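## Task

Unscrew the cap from tube 2 and rest it upside down and level in cap nest 2. Press the blue CYCLE key and keep the cap in that nest until the green lamp lights; the aspirate step happens only once. Then screw the cap back onto tube 2 until it will not turn further. Check the caps of tubes 1, 3 and 4, which must stay on, and turn any loose one down to its stop. Nothing may count as done if only the gripper is holding it in place at the end. Release everything and move the arm away; contact with READY or its housing is still fine. Finish by pressing the green READY key with an empty gripper; the job ends once READY is down. Do not press READY unless every step above was done correctly.

## Robot and tools

ROBOT. One arm (yam_st) with six revolute joints (waist, shoulder, elbow, wrist pitch, wrist yaw, wrist roll) and a two-finger parallel gripper. The fingers extend along the gripper's own +z axis and close along its y axis. end_effector_position is the point midway between the finger pads, roughly 1 cm short of the fingertips. Joint ranges in rad: waist -2.618..3.054, shoulder 0..3.142, elbow 0..3.142, wrist pitch -1.571..1.571, wrist yaw -1.571..1.571, wrist roll -2.094..2.094. The elbow cannot fully straighten.

SCENE FRAME. Origin on the tabletop straight under the arm's base; +z up; +y is to the left when facing along +x. The base may sit slightly tilted. Tubes 1 to 4 stand in the decapping station from left to right as seen from the base; cap nests 1 to 4 on the cap tray follow the same order. The tray has an amber lamp (aspirate running) and a green lamp (aspirate finished). CYCLE (blue) and READY (green) share one housing; a key must be pushed in until it switches.

THE ROW. Every motion command uses one row of 8 numbers: x, y, z, qw, qx, qy, qz, opening. x, y, z are an absolute target position for the gripper in the scene frame, in metres; qw..qz an absolute orientation quaternion, w first, in the same frame. opening runs from -1 (closed) to +1 (fully open, 0.094 m). Repeat the intended quaternion in every row rather than copying a possibly drifted reported one. A target more than 0.6 m from the last reported position along any gripper axis gets the call refused, and nothing is sent.

TOOLS.
execute_actions: argument actions, a list holding zero or one item, plus optional pictures (boolean). Empty list: just report the current state. An item {"rows": [...], "steps": n}: 1 to 15 rows, n at most 15 (default 15), each step lasting 1/30 s; one row per step, the final row reused if rows run out. An item {"steps": n} alone is a wait of up to 300 steps, counted from the previous result, so thinking time uses them up.
move: target is one row (absolute pose plus opening); speed in m/s, 0.002 to 0.5, default 0.25, with rotation capped at twice that value in rad/s. It drives a straight path from the current pose lasting 0.5 to 10 s (longer paths stop early). The opening is applied at the start. The path ignores obstacles, and the real hand lags, wanders and may exceed the speed, notably near full reach. Its result adds a move: line: done, off_target, moving, held or fault, plus limits (paced = the sent pose was clipped; held = some steps were blocked, after which the arm may lurch faster) and the distance to target.
wait: seconds, 0 to 10; nothing new is commanded.
zoom_image: camera (cam_head_left, cam_head_right, cam_high, cam_low, cam_wrist) and region [x0, y0, x1, y1] in pixels of that 504x504 image, origin top-left, at most 504 by 504.
read_manual: only returns licence texts.
finished_scene: scene number (1 or 2); ends that scene permanently and reports success.

CONTROL BEHAVIOUR. Each control step the commanded pose is clipped to within 70 mm and 16 degrees of the measured pose; damped inverse kinematics then favours position over orientation. After an action ends, the arm only continues to the last clipped pose, so far targets need several actions; compare the reported pose and send the remainder. Joint friction can leave the hand up to about 31 mm off, and tiny commands may not move it at all. The printed position can be off, more so at long reach.

RESULT LINES. State gives end_effector_position (m) and end_effector_quat_wxyz. grip_measured is the finger opening on the command scale (may be offset by about 1 mm throughout a scene). Joint positions / Joint velocities list the six joints (rad, rad/s) then the pad gap (m, m/s). "pose unreachable" means the clearance check altered or blocked the command; HELD flags each step where that happened (the mounting block counts as arm). Hand target shows where the controller is now heading. FAULT and MOTOR HOT lines report stops and heating. Camera pictures come with results unless pictures is false; changed calibrations are listed.

GRIPPING. To hold something, command an opening below grip_measured: about 0.03 lower is firm, less is gentler. Pads push up to roughly 50 to 62 N each, less on very thin parts, with a brief spike at first contact.

CAUTIONS. Never drop or knock anything off the table; that ends the scene. Faster moves hit harder, and aiming well beyond a contact point presses harder; approach caps, tubes and keys slowly. A blocked arm keeps pushing until given a new command. Loose items may occasionally get nudged by outside pushes. Holding loads heats motors: warning from 75 °C, a 10 s stop at 90 °C, and at 100 °C the arm goes limp and falls. Faster, smoother work with less effort is better.

Each tool is called after "Call:" by a JSON object that holds its "method" and its "body".

## Session

Call:
{"method": "execute_actions", "body": {"actions": []}}

Scene clock: 0.00 s of 10000.00 s.
end_effector_position=(+0.2881, -0.2708, +0.1858) grip_measured=+1.000 end_effector_quat_wxyz=(+0.082, +0.829, +0.217, +0.508)
Joint positions: [-1.142  1.573  1.065 -0.446 -0.968  1.82   0.094]
Joint velocities: [-0.002 -0.012 -0.007 -0.037  0.007  0.022  0.   ]
Motor temperatures (°C, as the motors report them): [18 22 22 19 18 18]
Hand target: +0.288, -0.271, +0.186; +0.082, +0.829, +0.217, +0.508
camera_calibration (this result's frames):
cam_wrist: T_world_to_cam=[[-0.373971, 0.779149, -0.503063, 0.407329], [-0.20909, 0.457625, 0.864211, 0.0540903], [0.903564, 0.428375, -0.00822588, -0.0461089], [0, 0, 0, 1]] pos_world=[0.205301, -0.322372, 0.157787]

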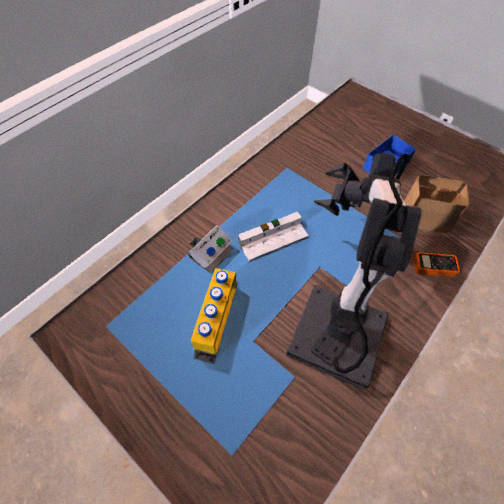

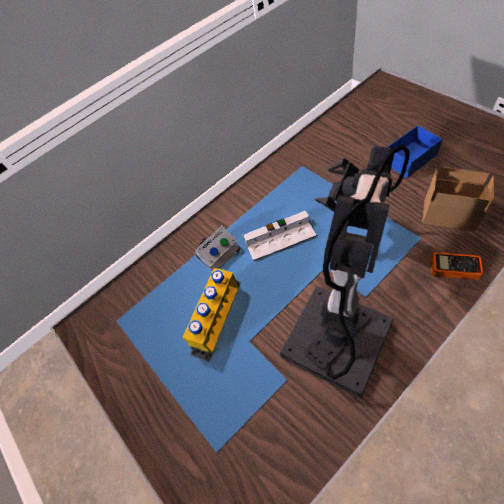

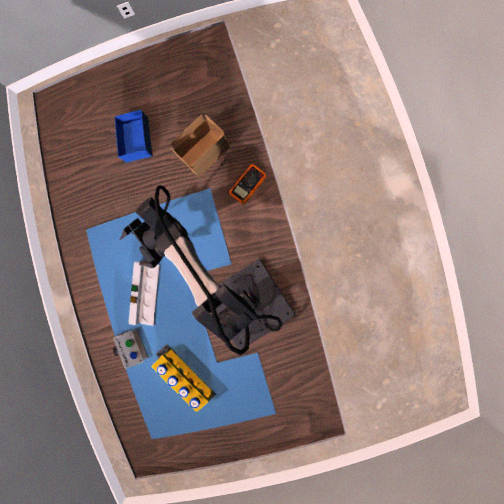

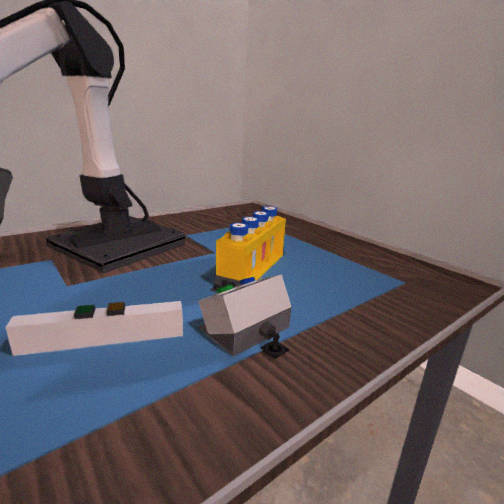

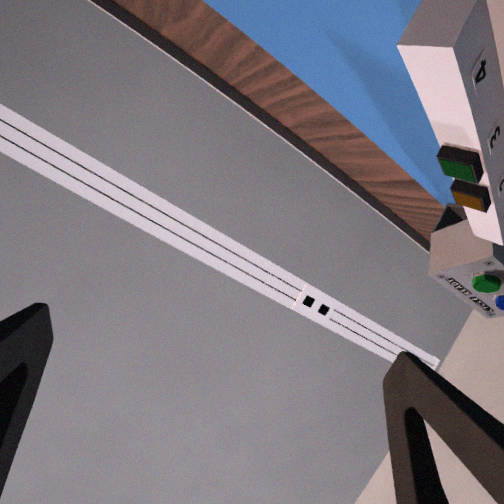

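Call:
{"method": "zoom_image", "body": {"camera": "cam_head_left", "region": [170,200,330,370]}}

Call:
{"method": "zoom_image", "body": {"camera": "cam_low", "region": [180,180,320,320]}}

Region (170, 200, 330, 370) of cam_head_left's 504x504 image, scaled by 2.965, with more detail than that image has; it fills the left 474 columns of this view, and the rest is white.

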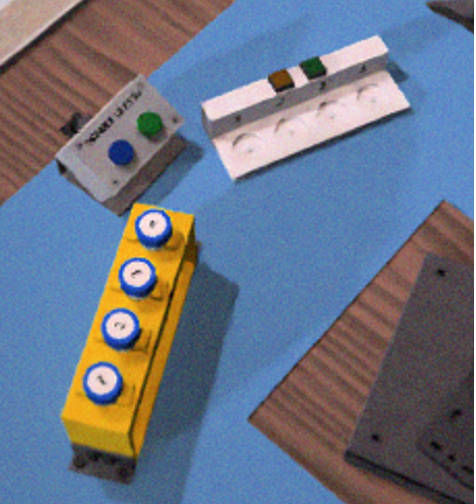

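Region (180, 180, 320, 320) of cam_low's 504x504 image, scaled by 3.600, with more detail than that image has.

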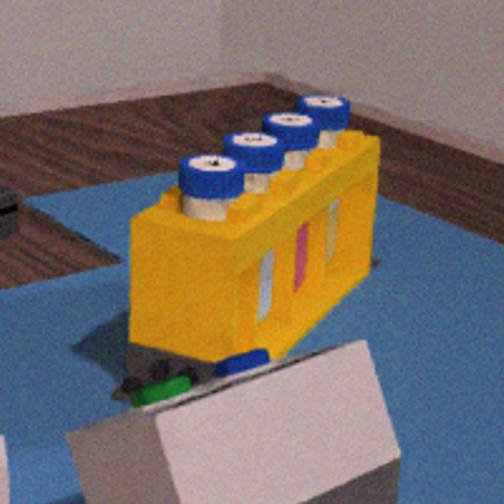

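Call:
{"method": "move", "body": {"target": [0.30,0.0,0.19,0,0,1,0,0.0], "speed": 0.4}}

Call:
{"method": "move", "body": {"target": [0.289,0.217,0.17,0,0.602,0.799,0,0.0], "speed": 0.4}}

Scene clock: 7.17 s of 10000.00 s.
end_effector_position=(+0.2965, +0.0020, +0.1886) grip_measured=+0.002 end_effector_quat_wxyz=(-0.002, +0.010, +1.000, +0.001)
Joint positions: [ 0.025  1.659  1.548 -1.455  0.037  0.069  0.047]
Joint velocities: [-0.007 -0.002 -0.007 -0.051 -0.037 -0.051 -0.   ]
Motor temperatures (°C, as the motors report them): [18 23 24 19 18 18]
Hand target: +0.299, +0.002, +0.190; -0.005, +0.002, +1.000, -0.004
Off the commanded pose: 0.004 m, 1 deg.
move: done
camera_calibration (this result's frames):
cam_wrist: T_world_to_cam=[[0.186608, -0.982139, 0.0240913, -0.0627971], [-0.819366, -0.142057, 0.555391, 0.169013], [-0.542048, -0.12338, -0.831241, 0.414445], [0, 0, 0, 1]] pos_world=[0.374851, 0.0134683, 0.252148]

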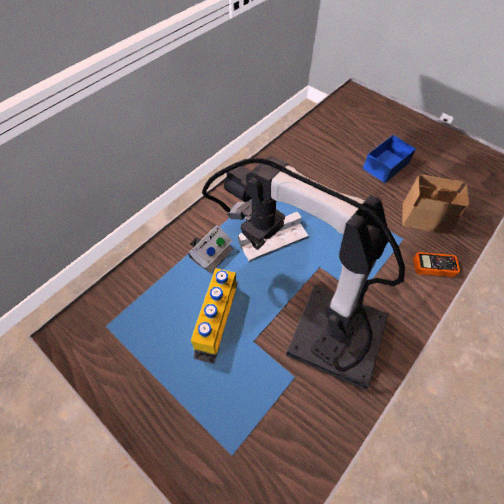

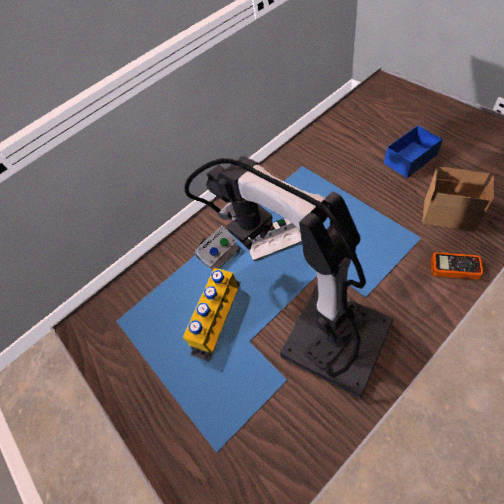

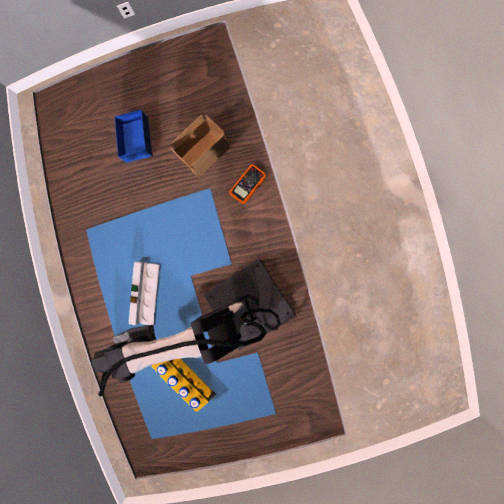

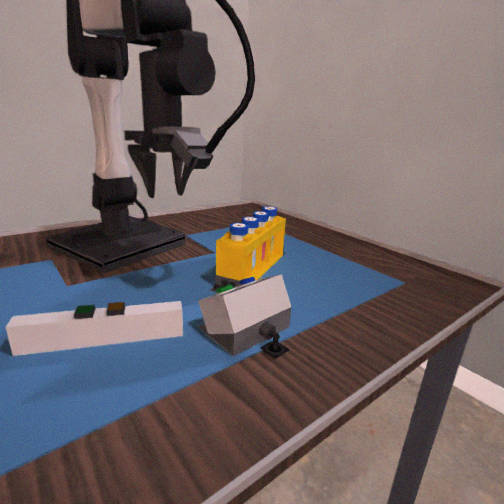

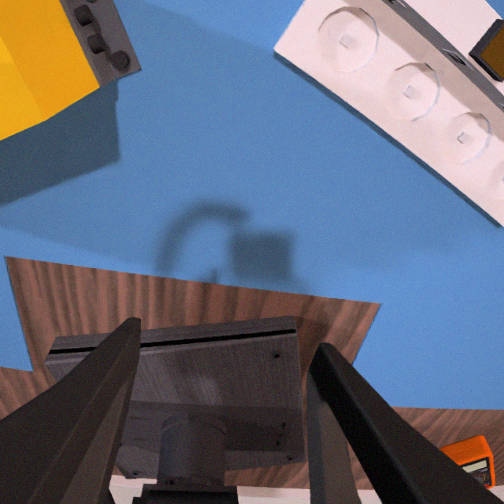

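Scene clock: 9.50 s of 10000.00 s.
end_effector_position=(+0.2839, +0.2167, +0.1692) grip_measured=+0.002 end_effector_quat_wxyz=(-0.002, +0.598, +0.801, +0.001)
Joint positions: [ 0.658  1.923  1.761 -1.423  0.033  1.965  0.047]
Joint velocities: [-0.002 -0.002  0.022  0.037  0.007  0.051 -0.   ]
Motor temperatures (°C, as the motors report them): [18 24 24 19 18 18]
Hand target: +0.285, +0.218, +0.169; +0.002, +0.602, +0.799, -0.003
Off the commanded pose: 0.005 m, 1 deg.
move: done
camera_calibration (this result's frames):
cam_wrist: T_world_to_cam=[[-0.879494, -0.47519, 0.0261476, 0.343338], [-0.382372, 0.738279, 0.555639, -0.114857], [-0.283339, 0.478684, -0.831012, 0.214016], [0, 0, 0, 1]] pos_world=[0.318684, 0.145502, 0.232692]

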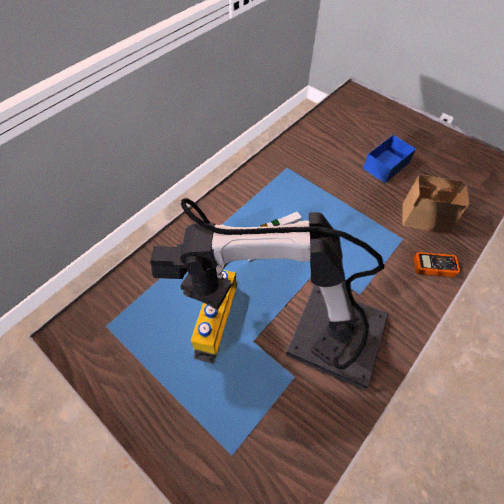

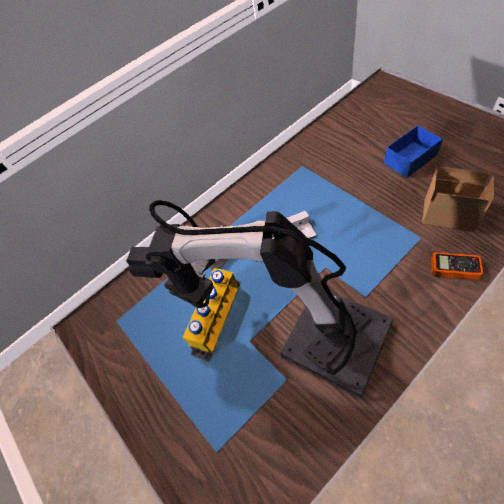

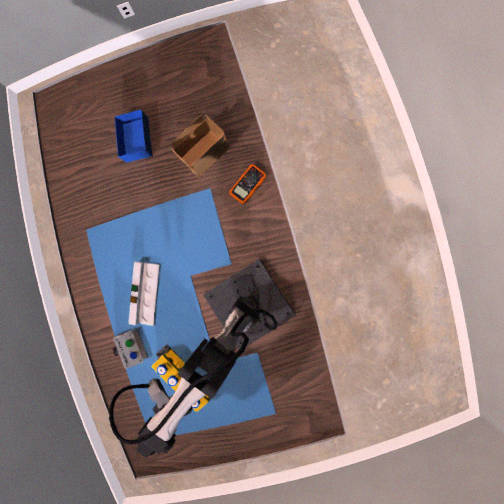

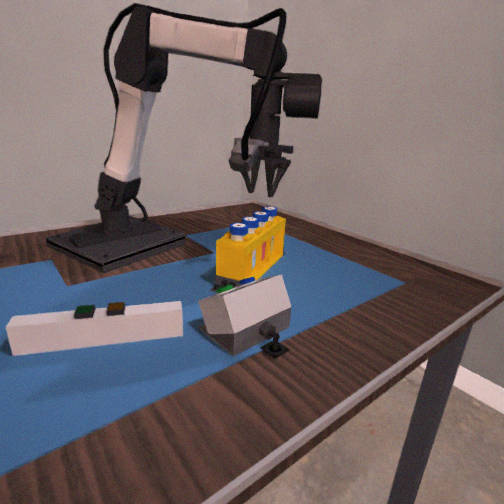

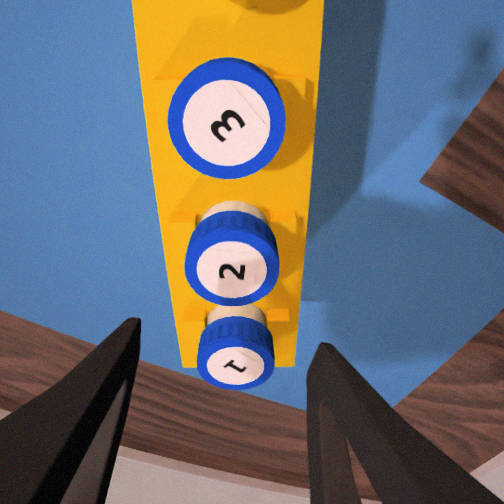

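Call:
{"method": "move", "body": {"target": [0.285,0.222,0.135,0,0.602,0.799,0,0.0], "speed": 0.1}}

Scene clock: 11.80 s of 10000.00 s.
end_effector_position=(+0.2856, +0.2193, +0.1422) grip_measured=+0.002 end_effector_quat_wxyz=(-0.001, +0.601, +0.799, +0.005)
Joint positions: [ 0.658  1.923  1.654 -1.308  0.033  1.972  0.047]
Joint velocities: [ 0.002 -0.007 -0.002 -0.022 -0.022 -0.037 -0.   ]
Motor temperatures (°C, as the motors report them): [18 24 24 19 18 18]
Hand target: +0.284, +0.221, +0.135; -0.000, +0.602, +0.799, -0.000
Off the commanded pose: 0.008 m, 1 deg.
move: done
camera_calibration (this result's frames):
cam_wrist: T_world_to_cam=[[-0.882645, -0.469669, 0.0186965, 0.347515], [-0.380924, 0.738038, 0.556953, -0.10174], [-0.275382, 0.48447, -0.830333, 0.187163], [0, 0, 0, 1]] pos_world=[0.319519, 0.147631, 0.205575]

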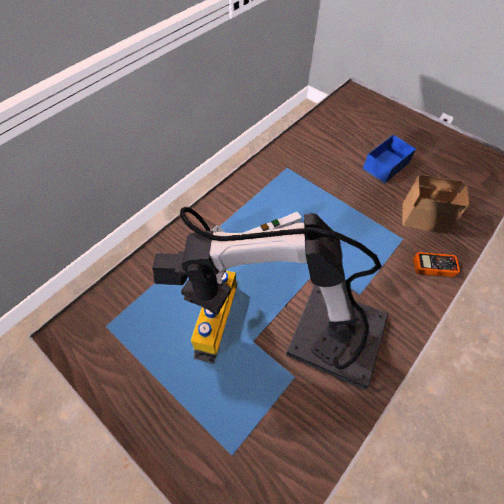

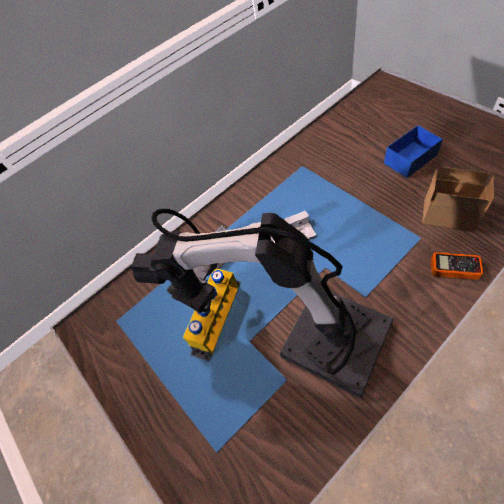

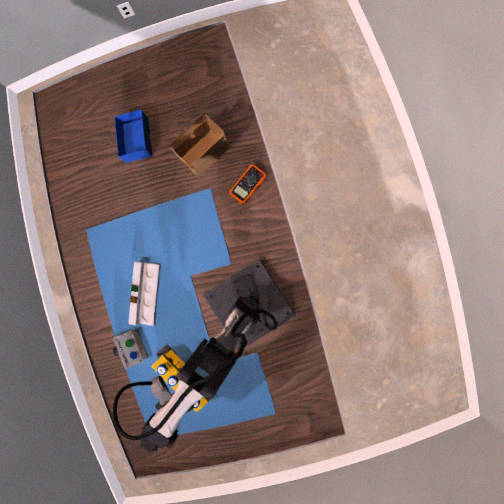

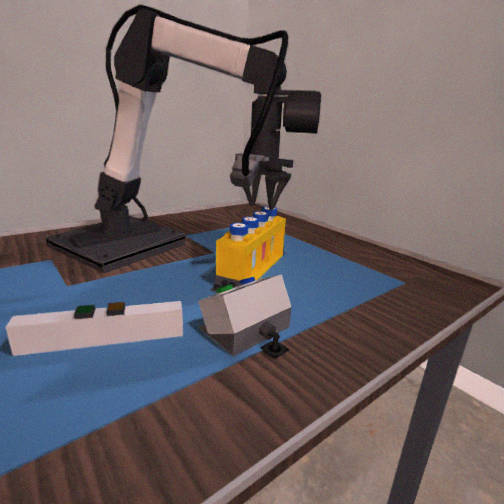

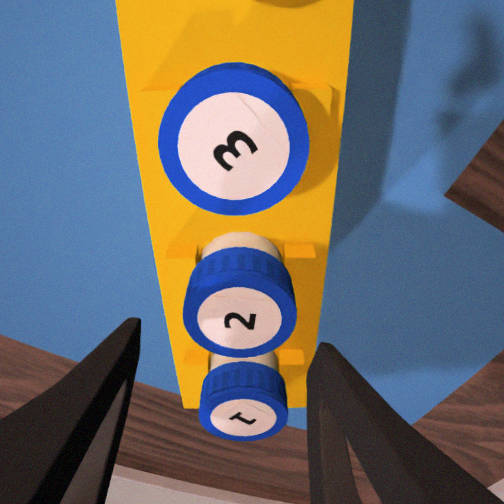

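Call:
{"method": "move", "body": {"target": [0.283,0.218,0.109,0,0.602,0.799,0,0.0], "speed": 0.06}}

Call:
{"method": "execute_actions", "body": {"actions": [{"rows":[[0.284,0.218,0.114,0,0.602,0.799,0,-0.34]],"steps":12}]}}

Scene clock: 13.90 s of 10000.00 s.
end_effector_position=(+0.2825, +0.2182, +0.1143) grip_measured=+0.002 end_effector_quat_wxyz=(-0.002, +0.601, +0.799, +0.003)
Joint positions: [ 0.658  1.923  1.543 -1.202  0.033  1.972  0.047]
Joint velocities: [-0.007 -0.002 -0.022  0.037  0.022 -0.037 -0.   ]
Motor temperatures (°C, as the motors report them): [18 25 24 19 18 18]
Hand target: +0.283, +0.218, +0.109; +0.000, +0.602, +0.799, +0.000
Off the commanded pose: 0.005 m, 0 deg.
move: done
camera_calibration (this result's frames):
cam_wrist: T_world_to_cam=[[-0.882476, -0.469767, 0.0235587, 0.344172], [-0.378921, 0.739707, 0.556105, -0.0873456], [-0.278666, 0.481822, -0.830778, 0.165259], [0, 0, 0, 1]] pos_world=[0.316678, 0.146665, 0.177758]

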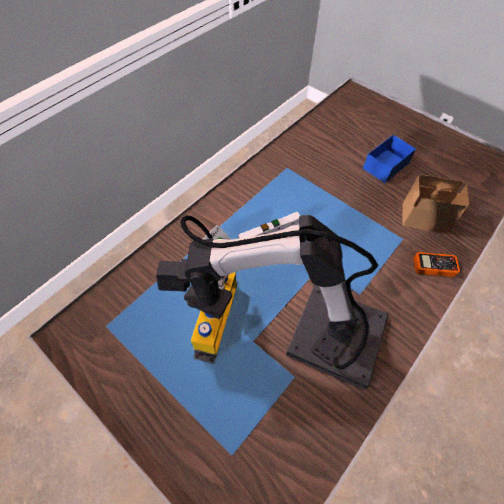

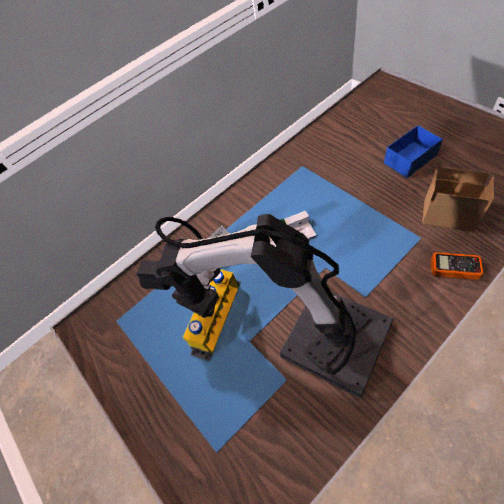

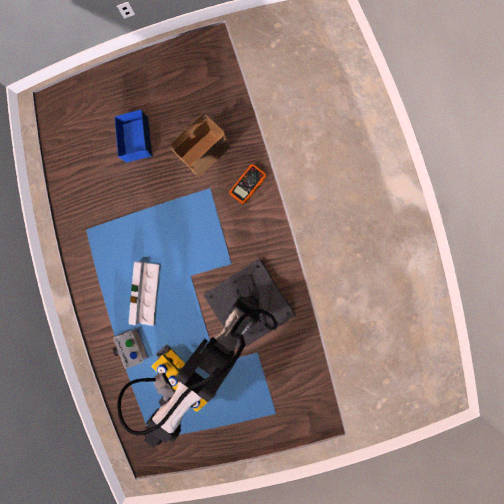

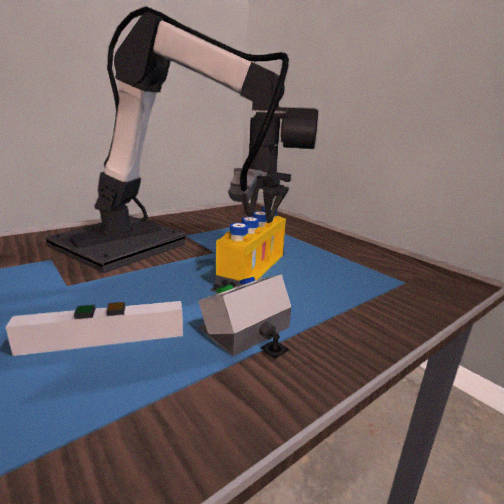

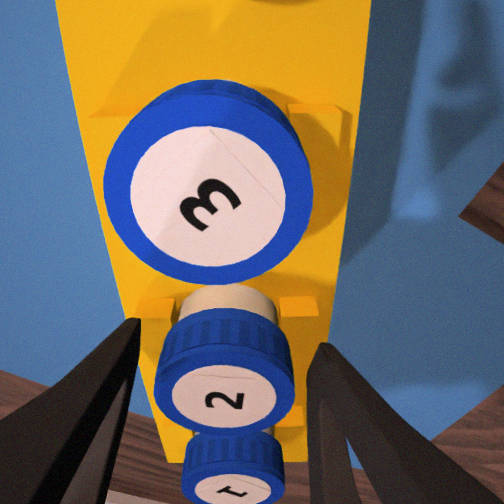

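Scene clock: 14.30 s of 10000.00 s.
end_effector_position=(+0.2827, +0.2182, +0.1143) grip_measured=-0.308 end_effector_quat_wxyz=(-0.001, +0.601, +0.799, +0.003)
Joint positions: [ 0.658  1.923  1.543 -1.201  0.034  1.972  0.033]
Joint velocities: [-0.012 -0.017 -0.027 -0.022  0.037 -0.066 -0.   ]
Motor temperatures (°C, as the motors report them): [18 25 24 19 18 18]
Hand target: +0.284, +0.218, +0.114; +0.000, +0.602, +0.799, +0.000
Off the commanded pose: 0.001 m, 0 deg.
Steps of this call (steps 1 to 12: all 12 steps of this action). Readings (end_effector_position):
1: (+0.2825, +0.2182, +0.1143)
2: (+0.2827, +0.2182, +0.1143)
4: (+0.2827, +0.2182, +0.1143)
8: (+0.2827, +0.2182, +0.1143)
12: the state above
camera_calibration (this result's frames):
cam_wrist: T_world_to_cam=[[-0.882516, -0.469736, 0.0226643, 0.344487], [-0.379493, 0.739781, 0.555616, -0.0870699], [-0.277759, 0.481739, -0.83113, 0.165117], [0, 0, 0, 1]] pos_world=[0.316836, 0.146688, 0.177803]

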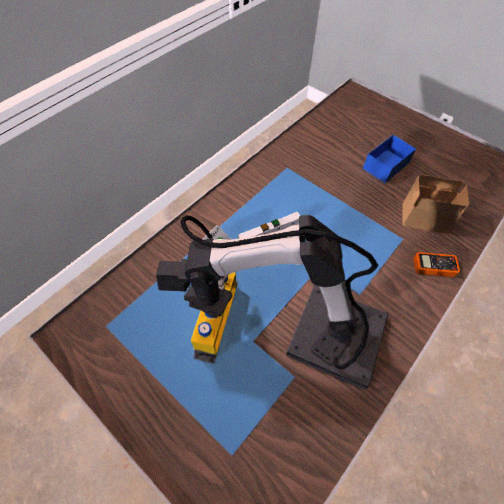

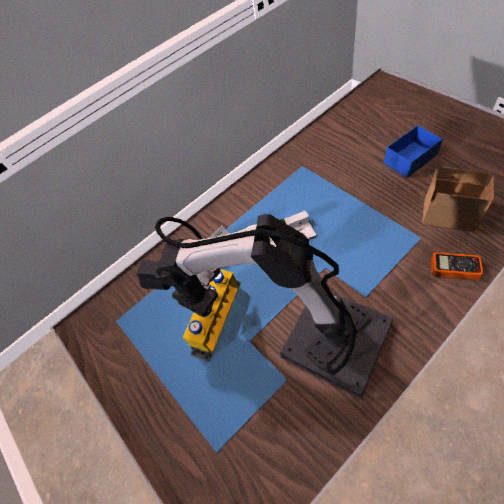

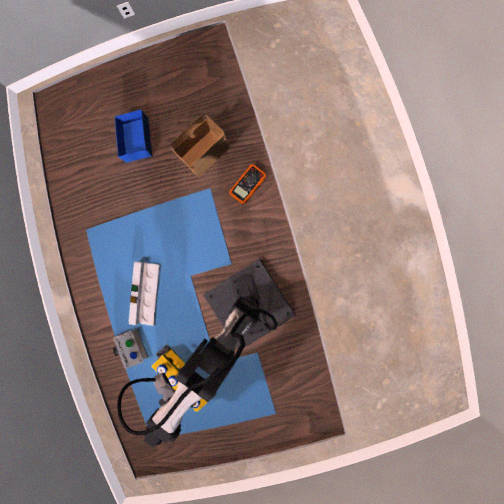

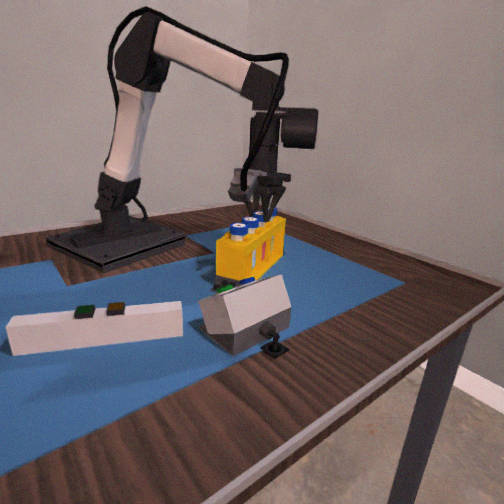

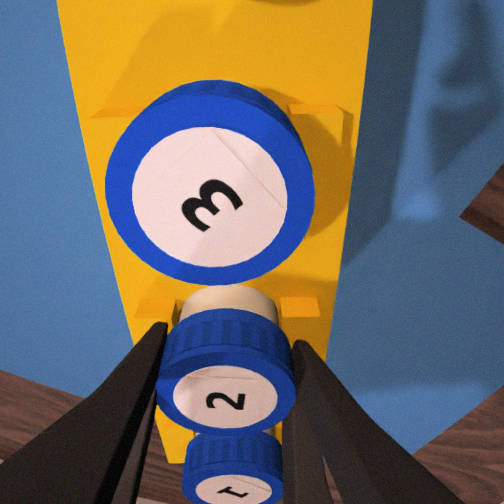

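Call:
{"method": "move", "body": {"target": [0.283,0.218,0.115,0,-0.326,0.946,0,-0.34], "speed": 0.5}}

Call:
{"method": "move", "body": {"target": [0.283,0.218,0.116,0,-0.970,0.242,0,-0.34], "speed": 0.5}}

Call:
{"method": "execute_actions", "body": {"actions": [{"rows":[[0.283,0.218,0.116,0,-0.970,0.242,0,-0.14],[0.283,0.218,0.116,0,-0.970,0.242,0,-0.14],[0.283,0.218,0.116,0,-0.970,0.242,0,-0.14],[0.283,0.218,0.116,0,-0.970,0.242,0,-0.14],[0.283,0.218,0.116,0,-0.970,0.242,0,-0.14],[0.283,0.218,0.116,0,-0.326,0.946,0,-0.14]],"steps":15}], "pictures": false}}

Scene clock: 18.43 s of 10000.00 s.
end_effector_position=(+0.2836, +0.2209, +0.1146) grip_measured=-0.308 end_effector_quat_wxyz=(+0.005, -0.317, +0.948, +0.009)
Joint positions: [ 0.658  1.923  1.544 -1.192  0.025  0.036  0.033]
Joint velocities: [ 0.002  0.002  0.002 -0.051 -0.007 -0.022 -0.001]
Motor temperatures (°C, as the motors report them): [18 26 25 19 18 18]
Hand target: +0.283, +0.218, +0.115; +0.000, -0.326, +0.945, +0.000
Off the commanded pose: 0.003 m, 2 deg.
move: done
camera_calibration (this result's frames):
cam_wrist: T_world_to_cam=[[0.753011, -0.657795, 0.0167223, -0.0750568], [-0.561492, -0.629103, 0.537547, 0.267191], [-0.343076, -0.414169, -0.843068, 0.382149], [0, 0, 0, 1]] pos_world=[0.33765, 0.276993, 0.179804]

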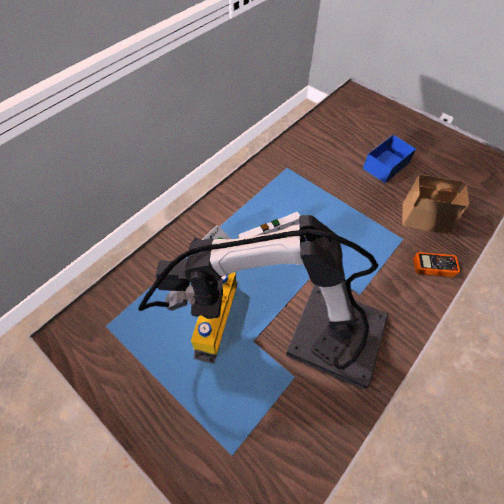

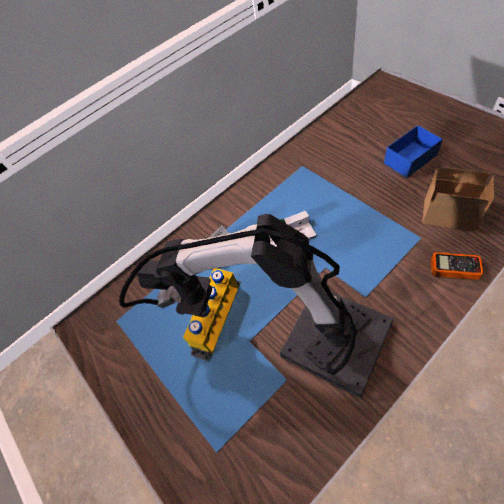

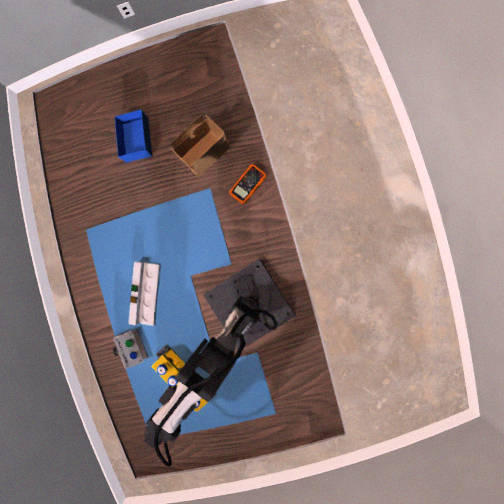

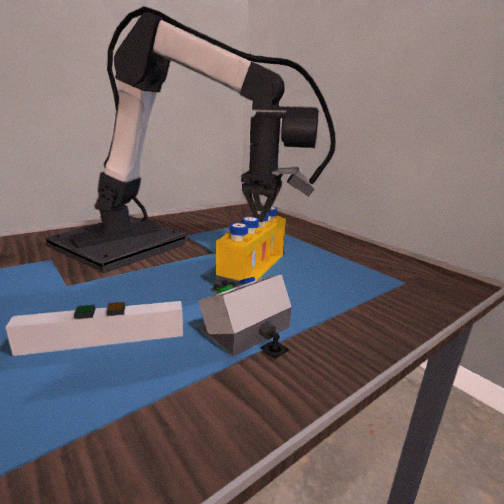

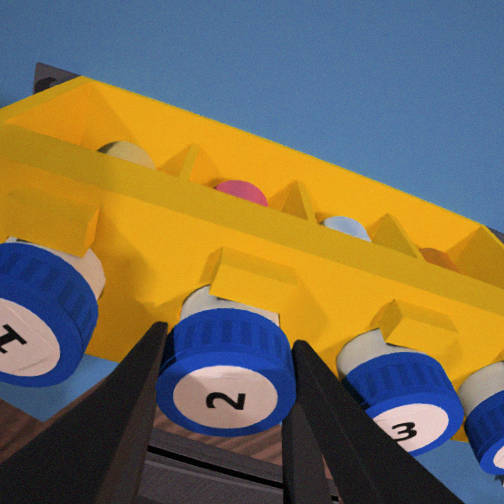

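Scene clock: 21.20 s of 10000.00 s.
end_effector_position=(+0.2803, +0.2206, +0.1157) grip_measured=-0.309 end_effector_quat_wxyz=(-0.008, +0.967, -0.254, -0.008)
Joint positions: [ 0.658  1.923  1.548 -1.209  0.014 -1.945  0.032]
Joint velocities: [ 0.012 -0.002 -0.022 -0.051  0.007 -0.007 -0.001]
Motor temperatures (°C, as the motors report them): [18 26 25 19 18 18]
Hand target: +0.283, +0.218, +0.116; -0.000, +0.970, -0.242, -0.000
Off the commanded pose: 0.004 m, 2 deg.
move: done
camera_calibration (this result's frames):
cam_wrist: T_world_to_cam=[[0.30147, 0.952535, 0.0423362, -0.304461], [0.797379, -0.276212, 0.536557, -0.194084], [0.522784, -0.127998, -0.842801, 0.0758995], [0, 0, 0, 1]] pos_world=[0.206865, 0.246117, 0.180995]

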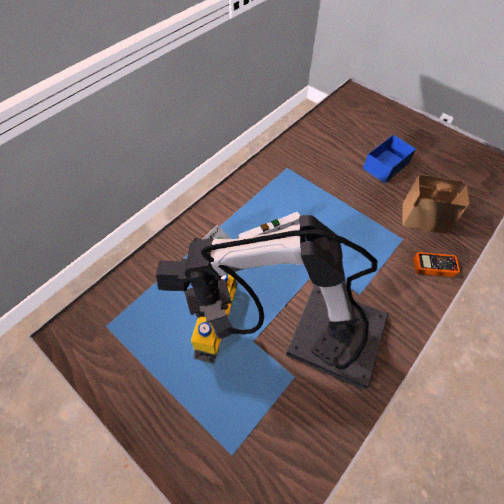

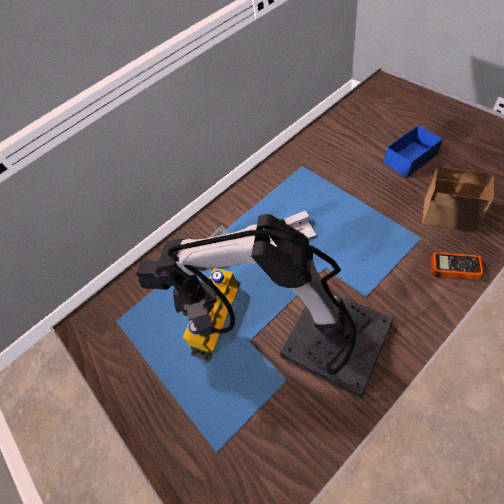

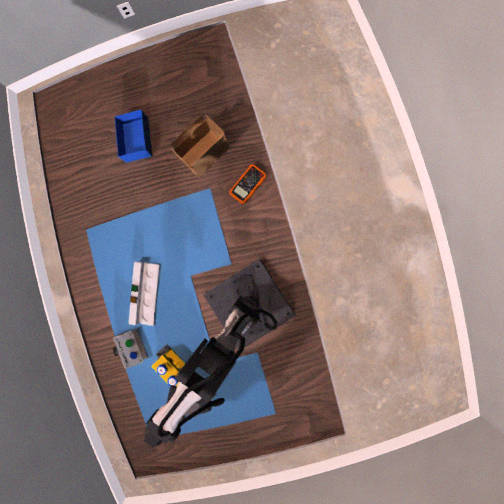

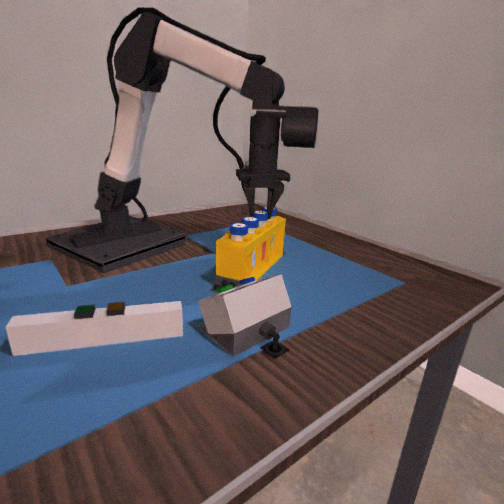

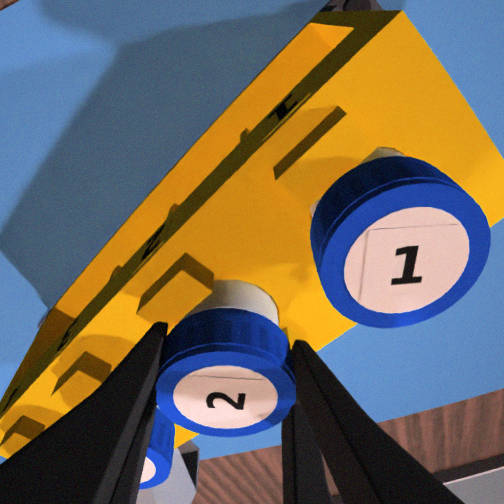

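Scene clock: 21.70 s of 10000.00 s.
end_effector_position=(+0.2815, +0.2192, +0.1156) grip_measured=-0.142 end_effector_quat_wxyz=(-0.004, +0.889, -0.459, -0.005)
Joint positions: [ 0.658  1.923  1.548 -1.209  0.025 -1.506  0.04 ]
Joint velocities: [ 0.007  0.002  0.012 -0.022 -0.081  1.297 -0.001]
Motor temperatures (°C, as the motors report them): [18 26 25 19 18 18]
Hand target: +0.283, +0.218, +0.116; -0.006, +0.836, -0.549, -0.009
Off the commanded pose: 0.002 m, 87 deg; orientation clipped at the last step of the last action.
Steps of this call (steps 1 to 15: all 15 steps of this action). Readings (end_effector_position):
1: (+0.2805, +0.2204, +0.1156)
2: (+0.2809, +0.2199, +0.1156)
4: (+0.2813, +0.2194, +0.1156)
8: (+0.2815, +0.2192, +0.1156)
15: the state above

Call:
{"method": "execute_actions", "body": {"actions": [{"rows":[[0.282,0.220,0.116,0,0,1,0,-0.14]],"steps":15}], "pictures": false}}

Call:
{"method": "execute_actions", "body": {"actions": [{"rows":[[0.282,0.220,0.116,0,0.602,0.799,0,-0.14]],"steps":15}], "pictures": false}}

Call:
{"method": "execute_actions", "body": {"actions": [{"rows":[[0.282,0.220,0.116,0,0.602,0.799,0,-0.14]],"steps":15}], "pictures": false}}

Call:
{"method": "execute_actions", "body": {"actions": [{"rows":[[0.282,0.220,0.116,0,0.602,0.799,0,-0.14]],"steps":15}], "pictures": false}}

Call:
{"method": "execute_actions", "body": {"actions": [{"rows":[[0.282,0.220,0.116,0,0.602,0.799,0,-0.14]],"steps":10}], "pictures": false}}

Scene clock: 24.07 s of 10000.00 s.
end_effector_position=(+0.2814, +0.2193, +0.1156) grip_measured=-0.142 end_effector_quat_wxyz=(+0.001, -0.609, +0.793, +0.007)
Joint positions: [ 0.658  1.923  1.548 -1.209  0.024 -0.626  0.04 ]
Joint velocities: [ 0.007 -0.017  0.002 -0.051  0.037  1.297  0.   ]
Motor temperatures (°C, as the motors report them): [18 27 25 19 18 18]
Hand target: +0.282, +0.220, +0.116; +0.001, -0.523, +0.852, +0.011
Off the commanded pose: 0.001 m, 75 deg; orientation clipped at the last step of the last action.
Steps of this call (steps 1 to 56: nothing new was sent; steps 57 to 71: all 15 steps of this action). Readings (end_effector_position):
57: (+0.2815, +0.2192, +0.1156)
58: (+0.2815, +0.2192, +0.1156)
60: (+0.2815, +0.2192, +0.1156)
64: (+0.2814, +0.2193, +0.1156)
71: the state above

Scene clock: 24.57 s of 10000.00 s.
end_effector_position=(+0.2810, +0.2198, +0.1156) grip_measured=-0.142 end_effector_quat_wxyz=(-0.002, -0.303, +0.953, +0.009)
Joint positions: [ 0.658  1.923  1.548 -1.209  0.02   0.068  0.04 ]
Joint velocities: [ 0.002 -0.002 -0.002 -0.022 -0.066  1.297 -0.   ]
Motor temperatures (°C, as the motors report them): [18 27 25 19 18 18]
Hand target: +0.282, +0.220, +0.116; -0.003, -0.202, +0.979, +0.013
Off the commanded pose: 0.001 m, 109 deg; orientation clipped at the last step of the last action.
Steps of this call (steps 1 to 15: all 15 steps of this action). Readings (end_effector_position):
1: (+0.2814, +0.2193, +0.1156)
2: (+0.2813, +0.2194, +0.1156)
4: (+0.2813, +0.2194, +0.1156)
8: (+0.2812, +0.2196, +0.1156)
15: the state above

Scene clock: 25.07 s of 10000.00 s.
end_effector_position=(+0.2806, +0.2202, +0.1156) grip_measured=-0.142 end_effector_quat_wxyz=(-0.005, +0.039, +0.999, +0.009)
Joint positions: [ 0.658  1.923  1.548 -1.209  0.017  0.76   0.04 ]
Joint velocities: [-0.017 -0.002  0.002 -0.051  0.007  1.297 -0.   ]
Motor temperatures (°C, as the motors report them): [18 27 25 19 18 18]
Hand target: +0.282, +0.220, +0.116; -0.008, +0.142, +0.990, +0.011
Off the commanded pose: 0.001 m, 70 deg; orientation clipped at the last step of the last action.
Steps of this call (steps 1 to 15: all 15 steps of this action). Readings (end_effector_position):
1: (+0.2809, +0.2199, +0.1156)
2: (+0.2809, +0.2199, +0.1156)
4: (+0.2808, +0.2200, +0.1156)
8: (+0.2808, +0.2201, +0.1156)
15: the state above

Scene clock: 25.57 s of 10000.00 s.
end_effector_position=(+0.2806, +0.2203, +0.1156) grip_measured=-0.142 end_effector_quat_wxyz=(-0.008, +0.376, +0.926, +0.006)
Joint positions: [ 0.658  1.923  1.548 -1.209  0.017  1.455  0.04 ]
Joint velocities: [-0.002  0.017 -0.012 -0.037 -0.066  1.341 -0.001]
Motor temperatures (°C, as the motors report them): [18 27 25 19 18 18]
Hand target: +0.282, +0.220, +0.116; -0.009, +0.470, +0.882, +0.007
Off the commanded pose: 0.001 m, 30 deg; orientation clipped at the last step of the last action.
Steps of this call (steps 1 to 15: all 15 steps of this action). Readings (end_effector_position):
1: (+0.2806, +0.2202, +0.1156)
2: (+0.2806, +0.2202, +0.1156)
4: (+0.2806, +0.2202, +0.1156)
8: (+0.2806, +0.2203, +0.1156)
15: the state above

Scene clock: 25.90 s of 10000.00 s.
end_effector_position=(+0.2809, +0.2199, +0.1156) grip_measured=-0.142 end_effector_quat_wxyz=(-0.008, +0.558, +0.830, +0.004)
Joint positions: [ 0.658  1.923  1.548 -1.209  0.02   1.867  0.04 ]
Joint velocities: [-0.007  0.022 -0.012 -0.007  0.081  0.681 -0.   ]
Motor temperatures (°C, as the motors report them): [18 27 25 19 18 18]
Hand target: +0.282, +0.220, +0.116; -0.001, +0.599, +0.801, +0.002
Off the commanded pose: 0.001 m, 6 deg.
Steps of this call (steps 1 to 10: all 10 steps of this action). Readings (end_effector_position):
1: (+0.2806, +0.2203, +0.1156)
2: (+0.2806, +0.2203, +0.1156)
4: (+0.2806, +0.2203, +0.1156)
8: (+0.2807, +0.2201, +0.1156)
10: the state above


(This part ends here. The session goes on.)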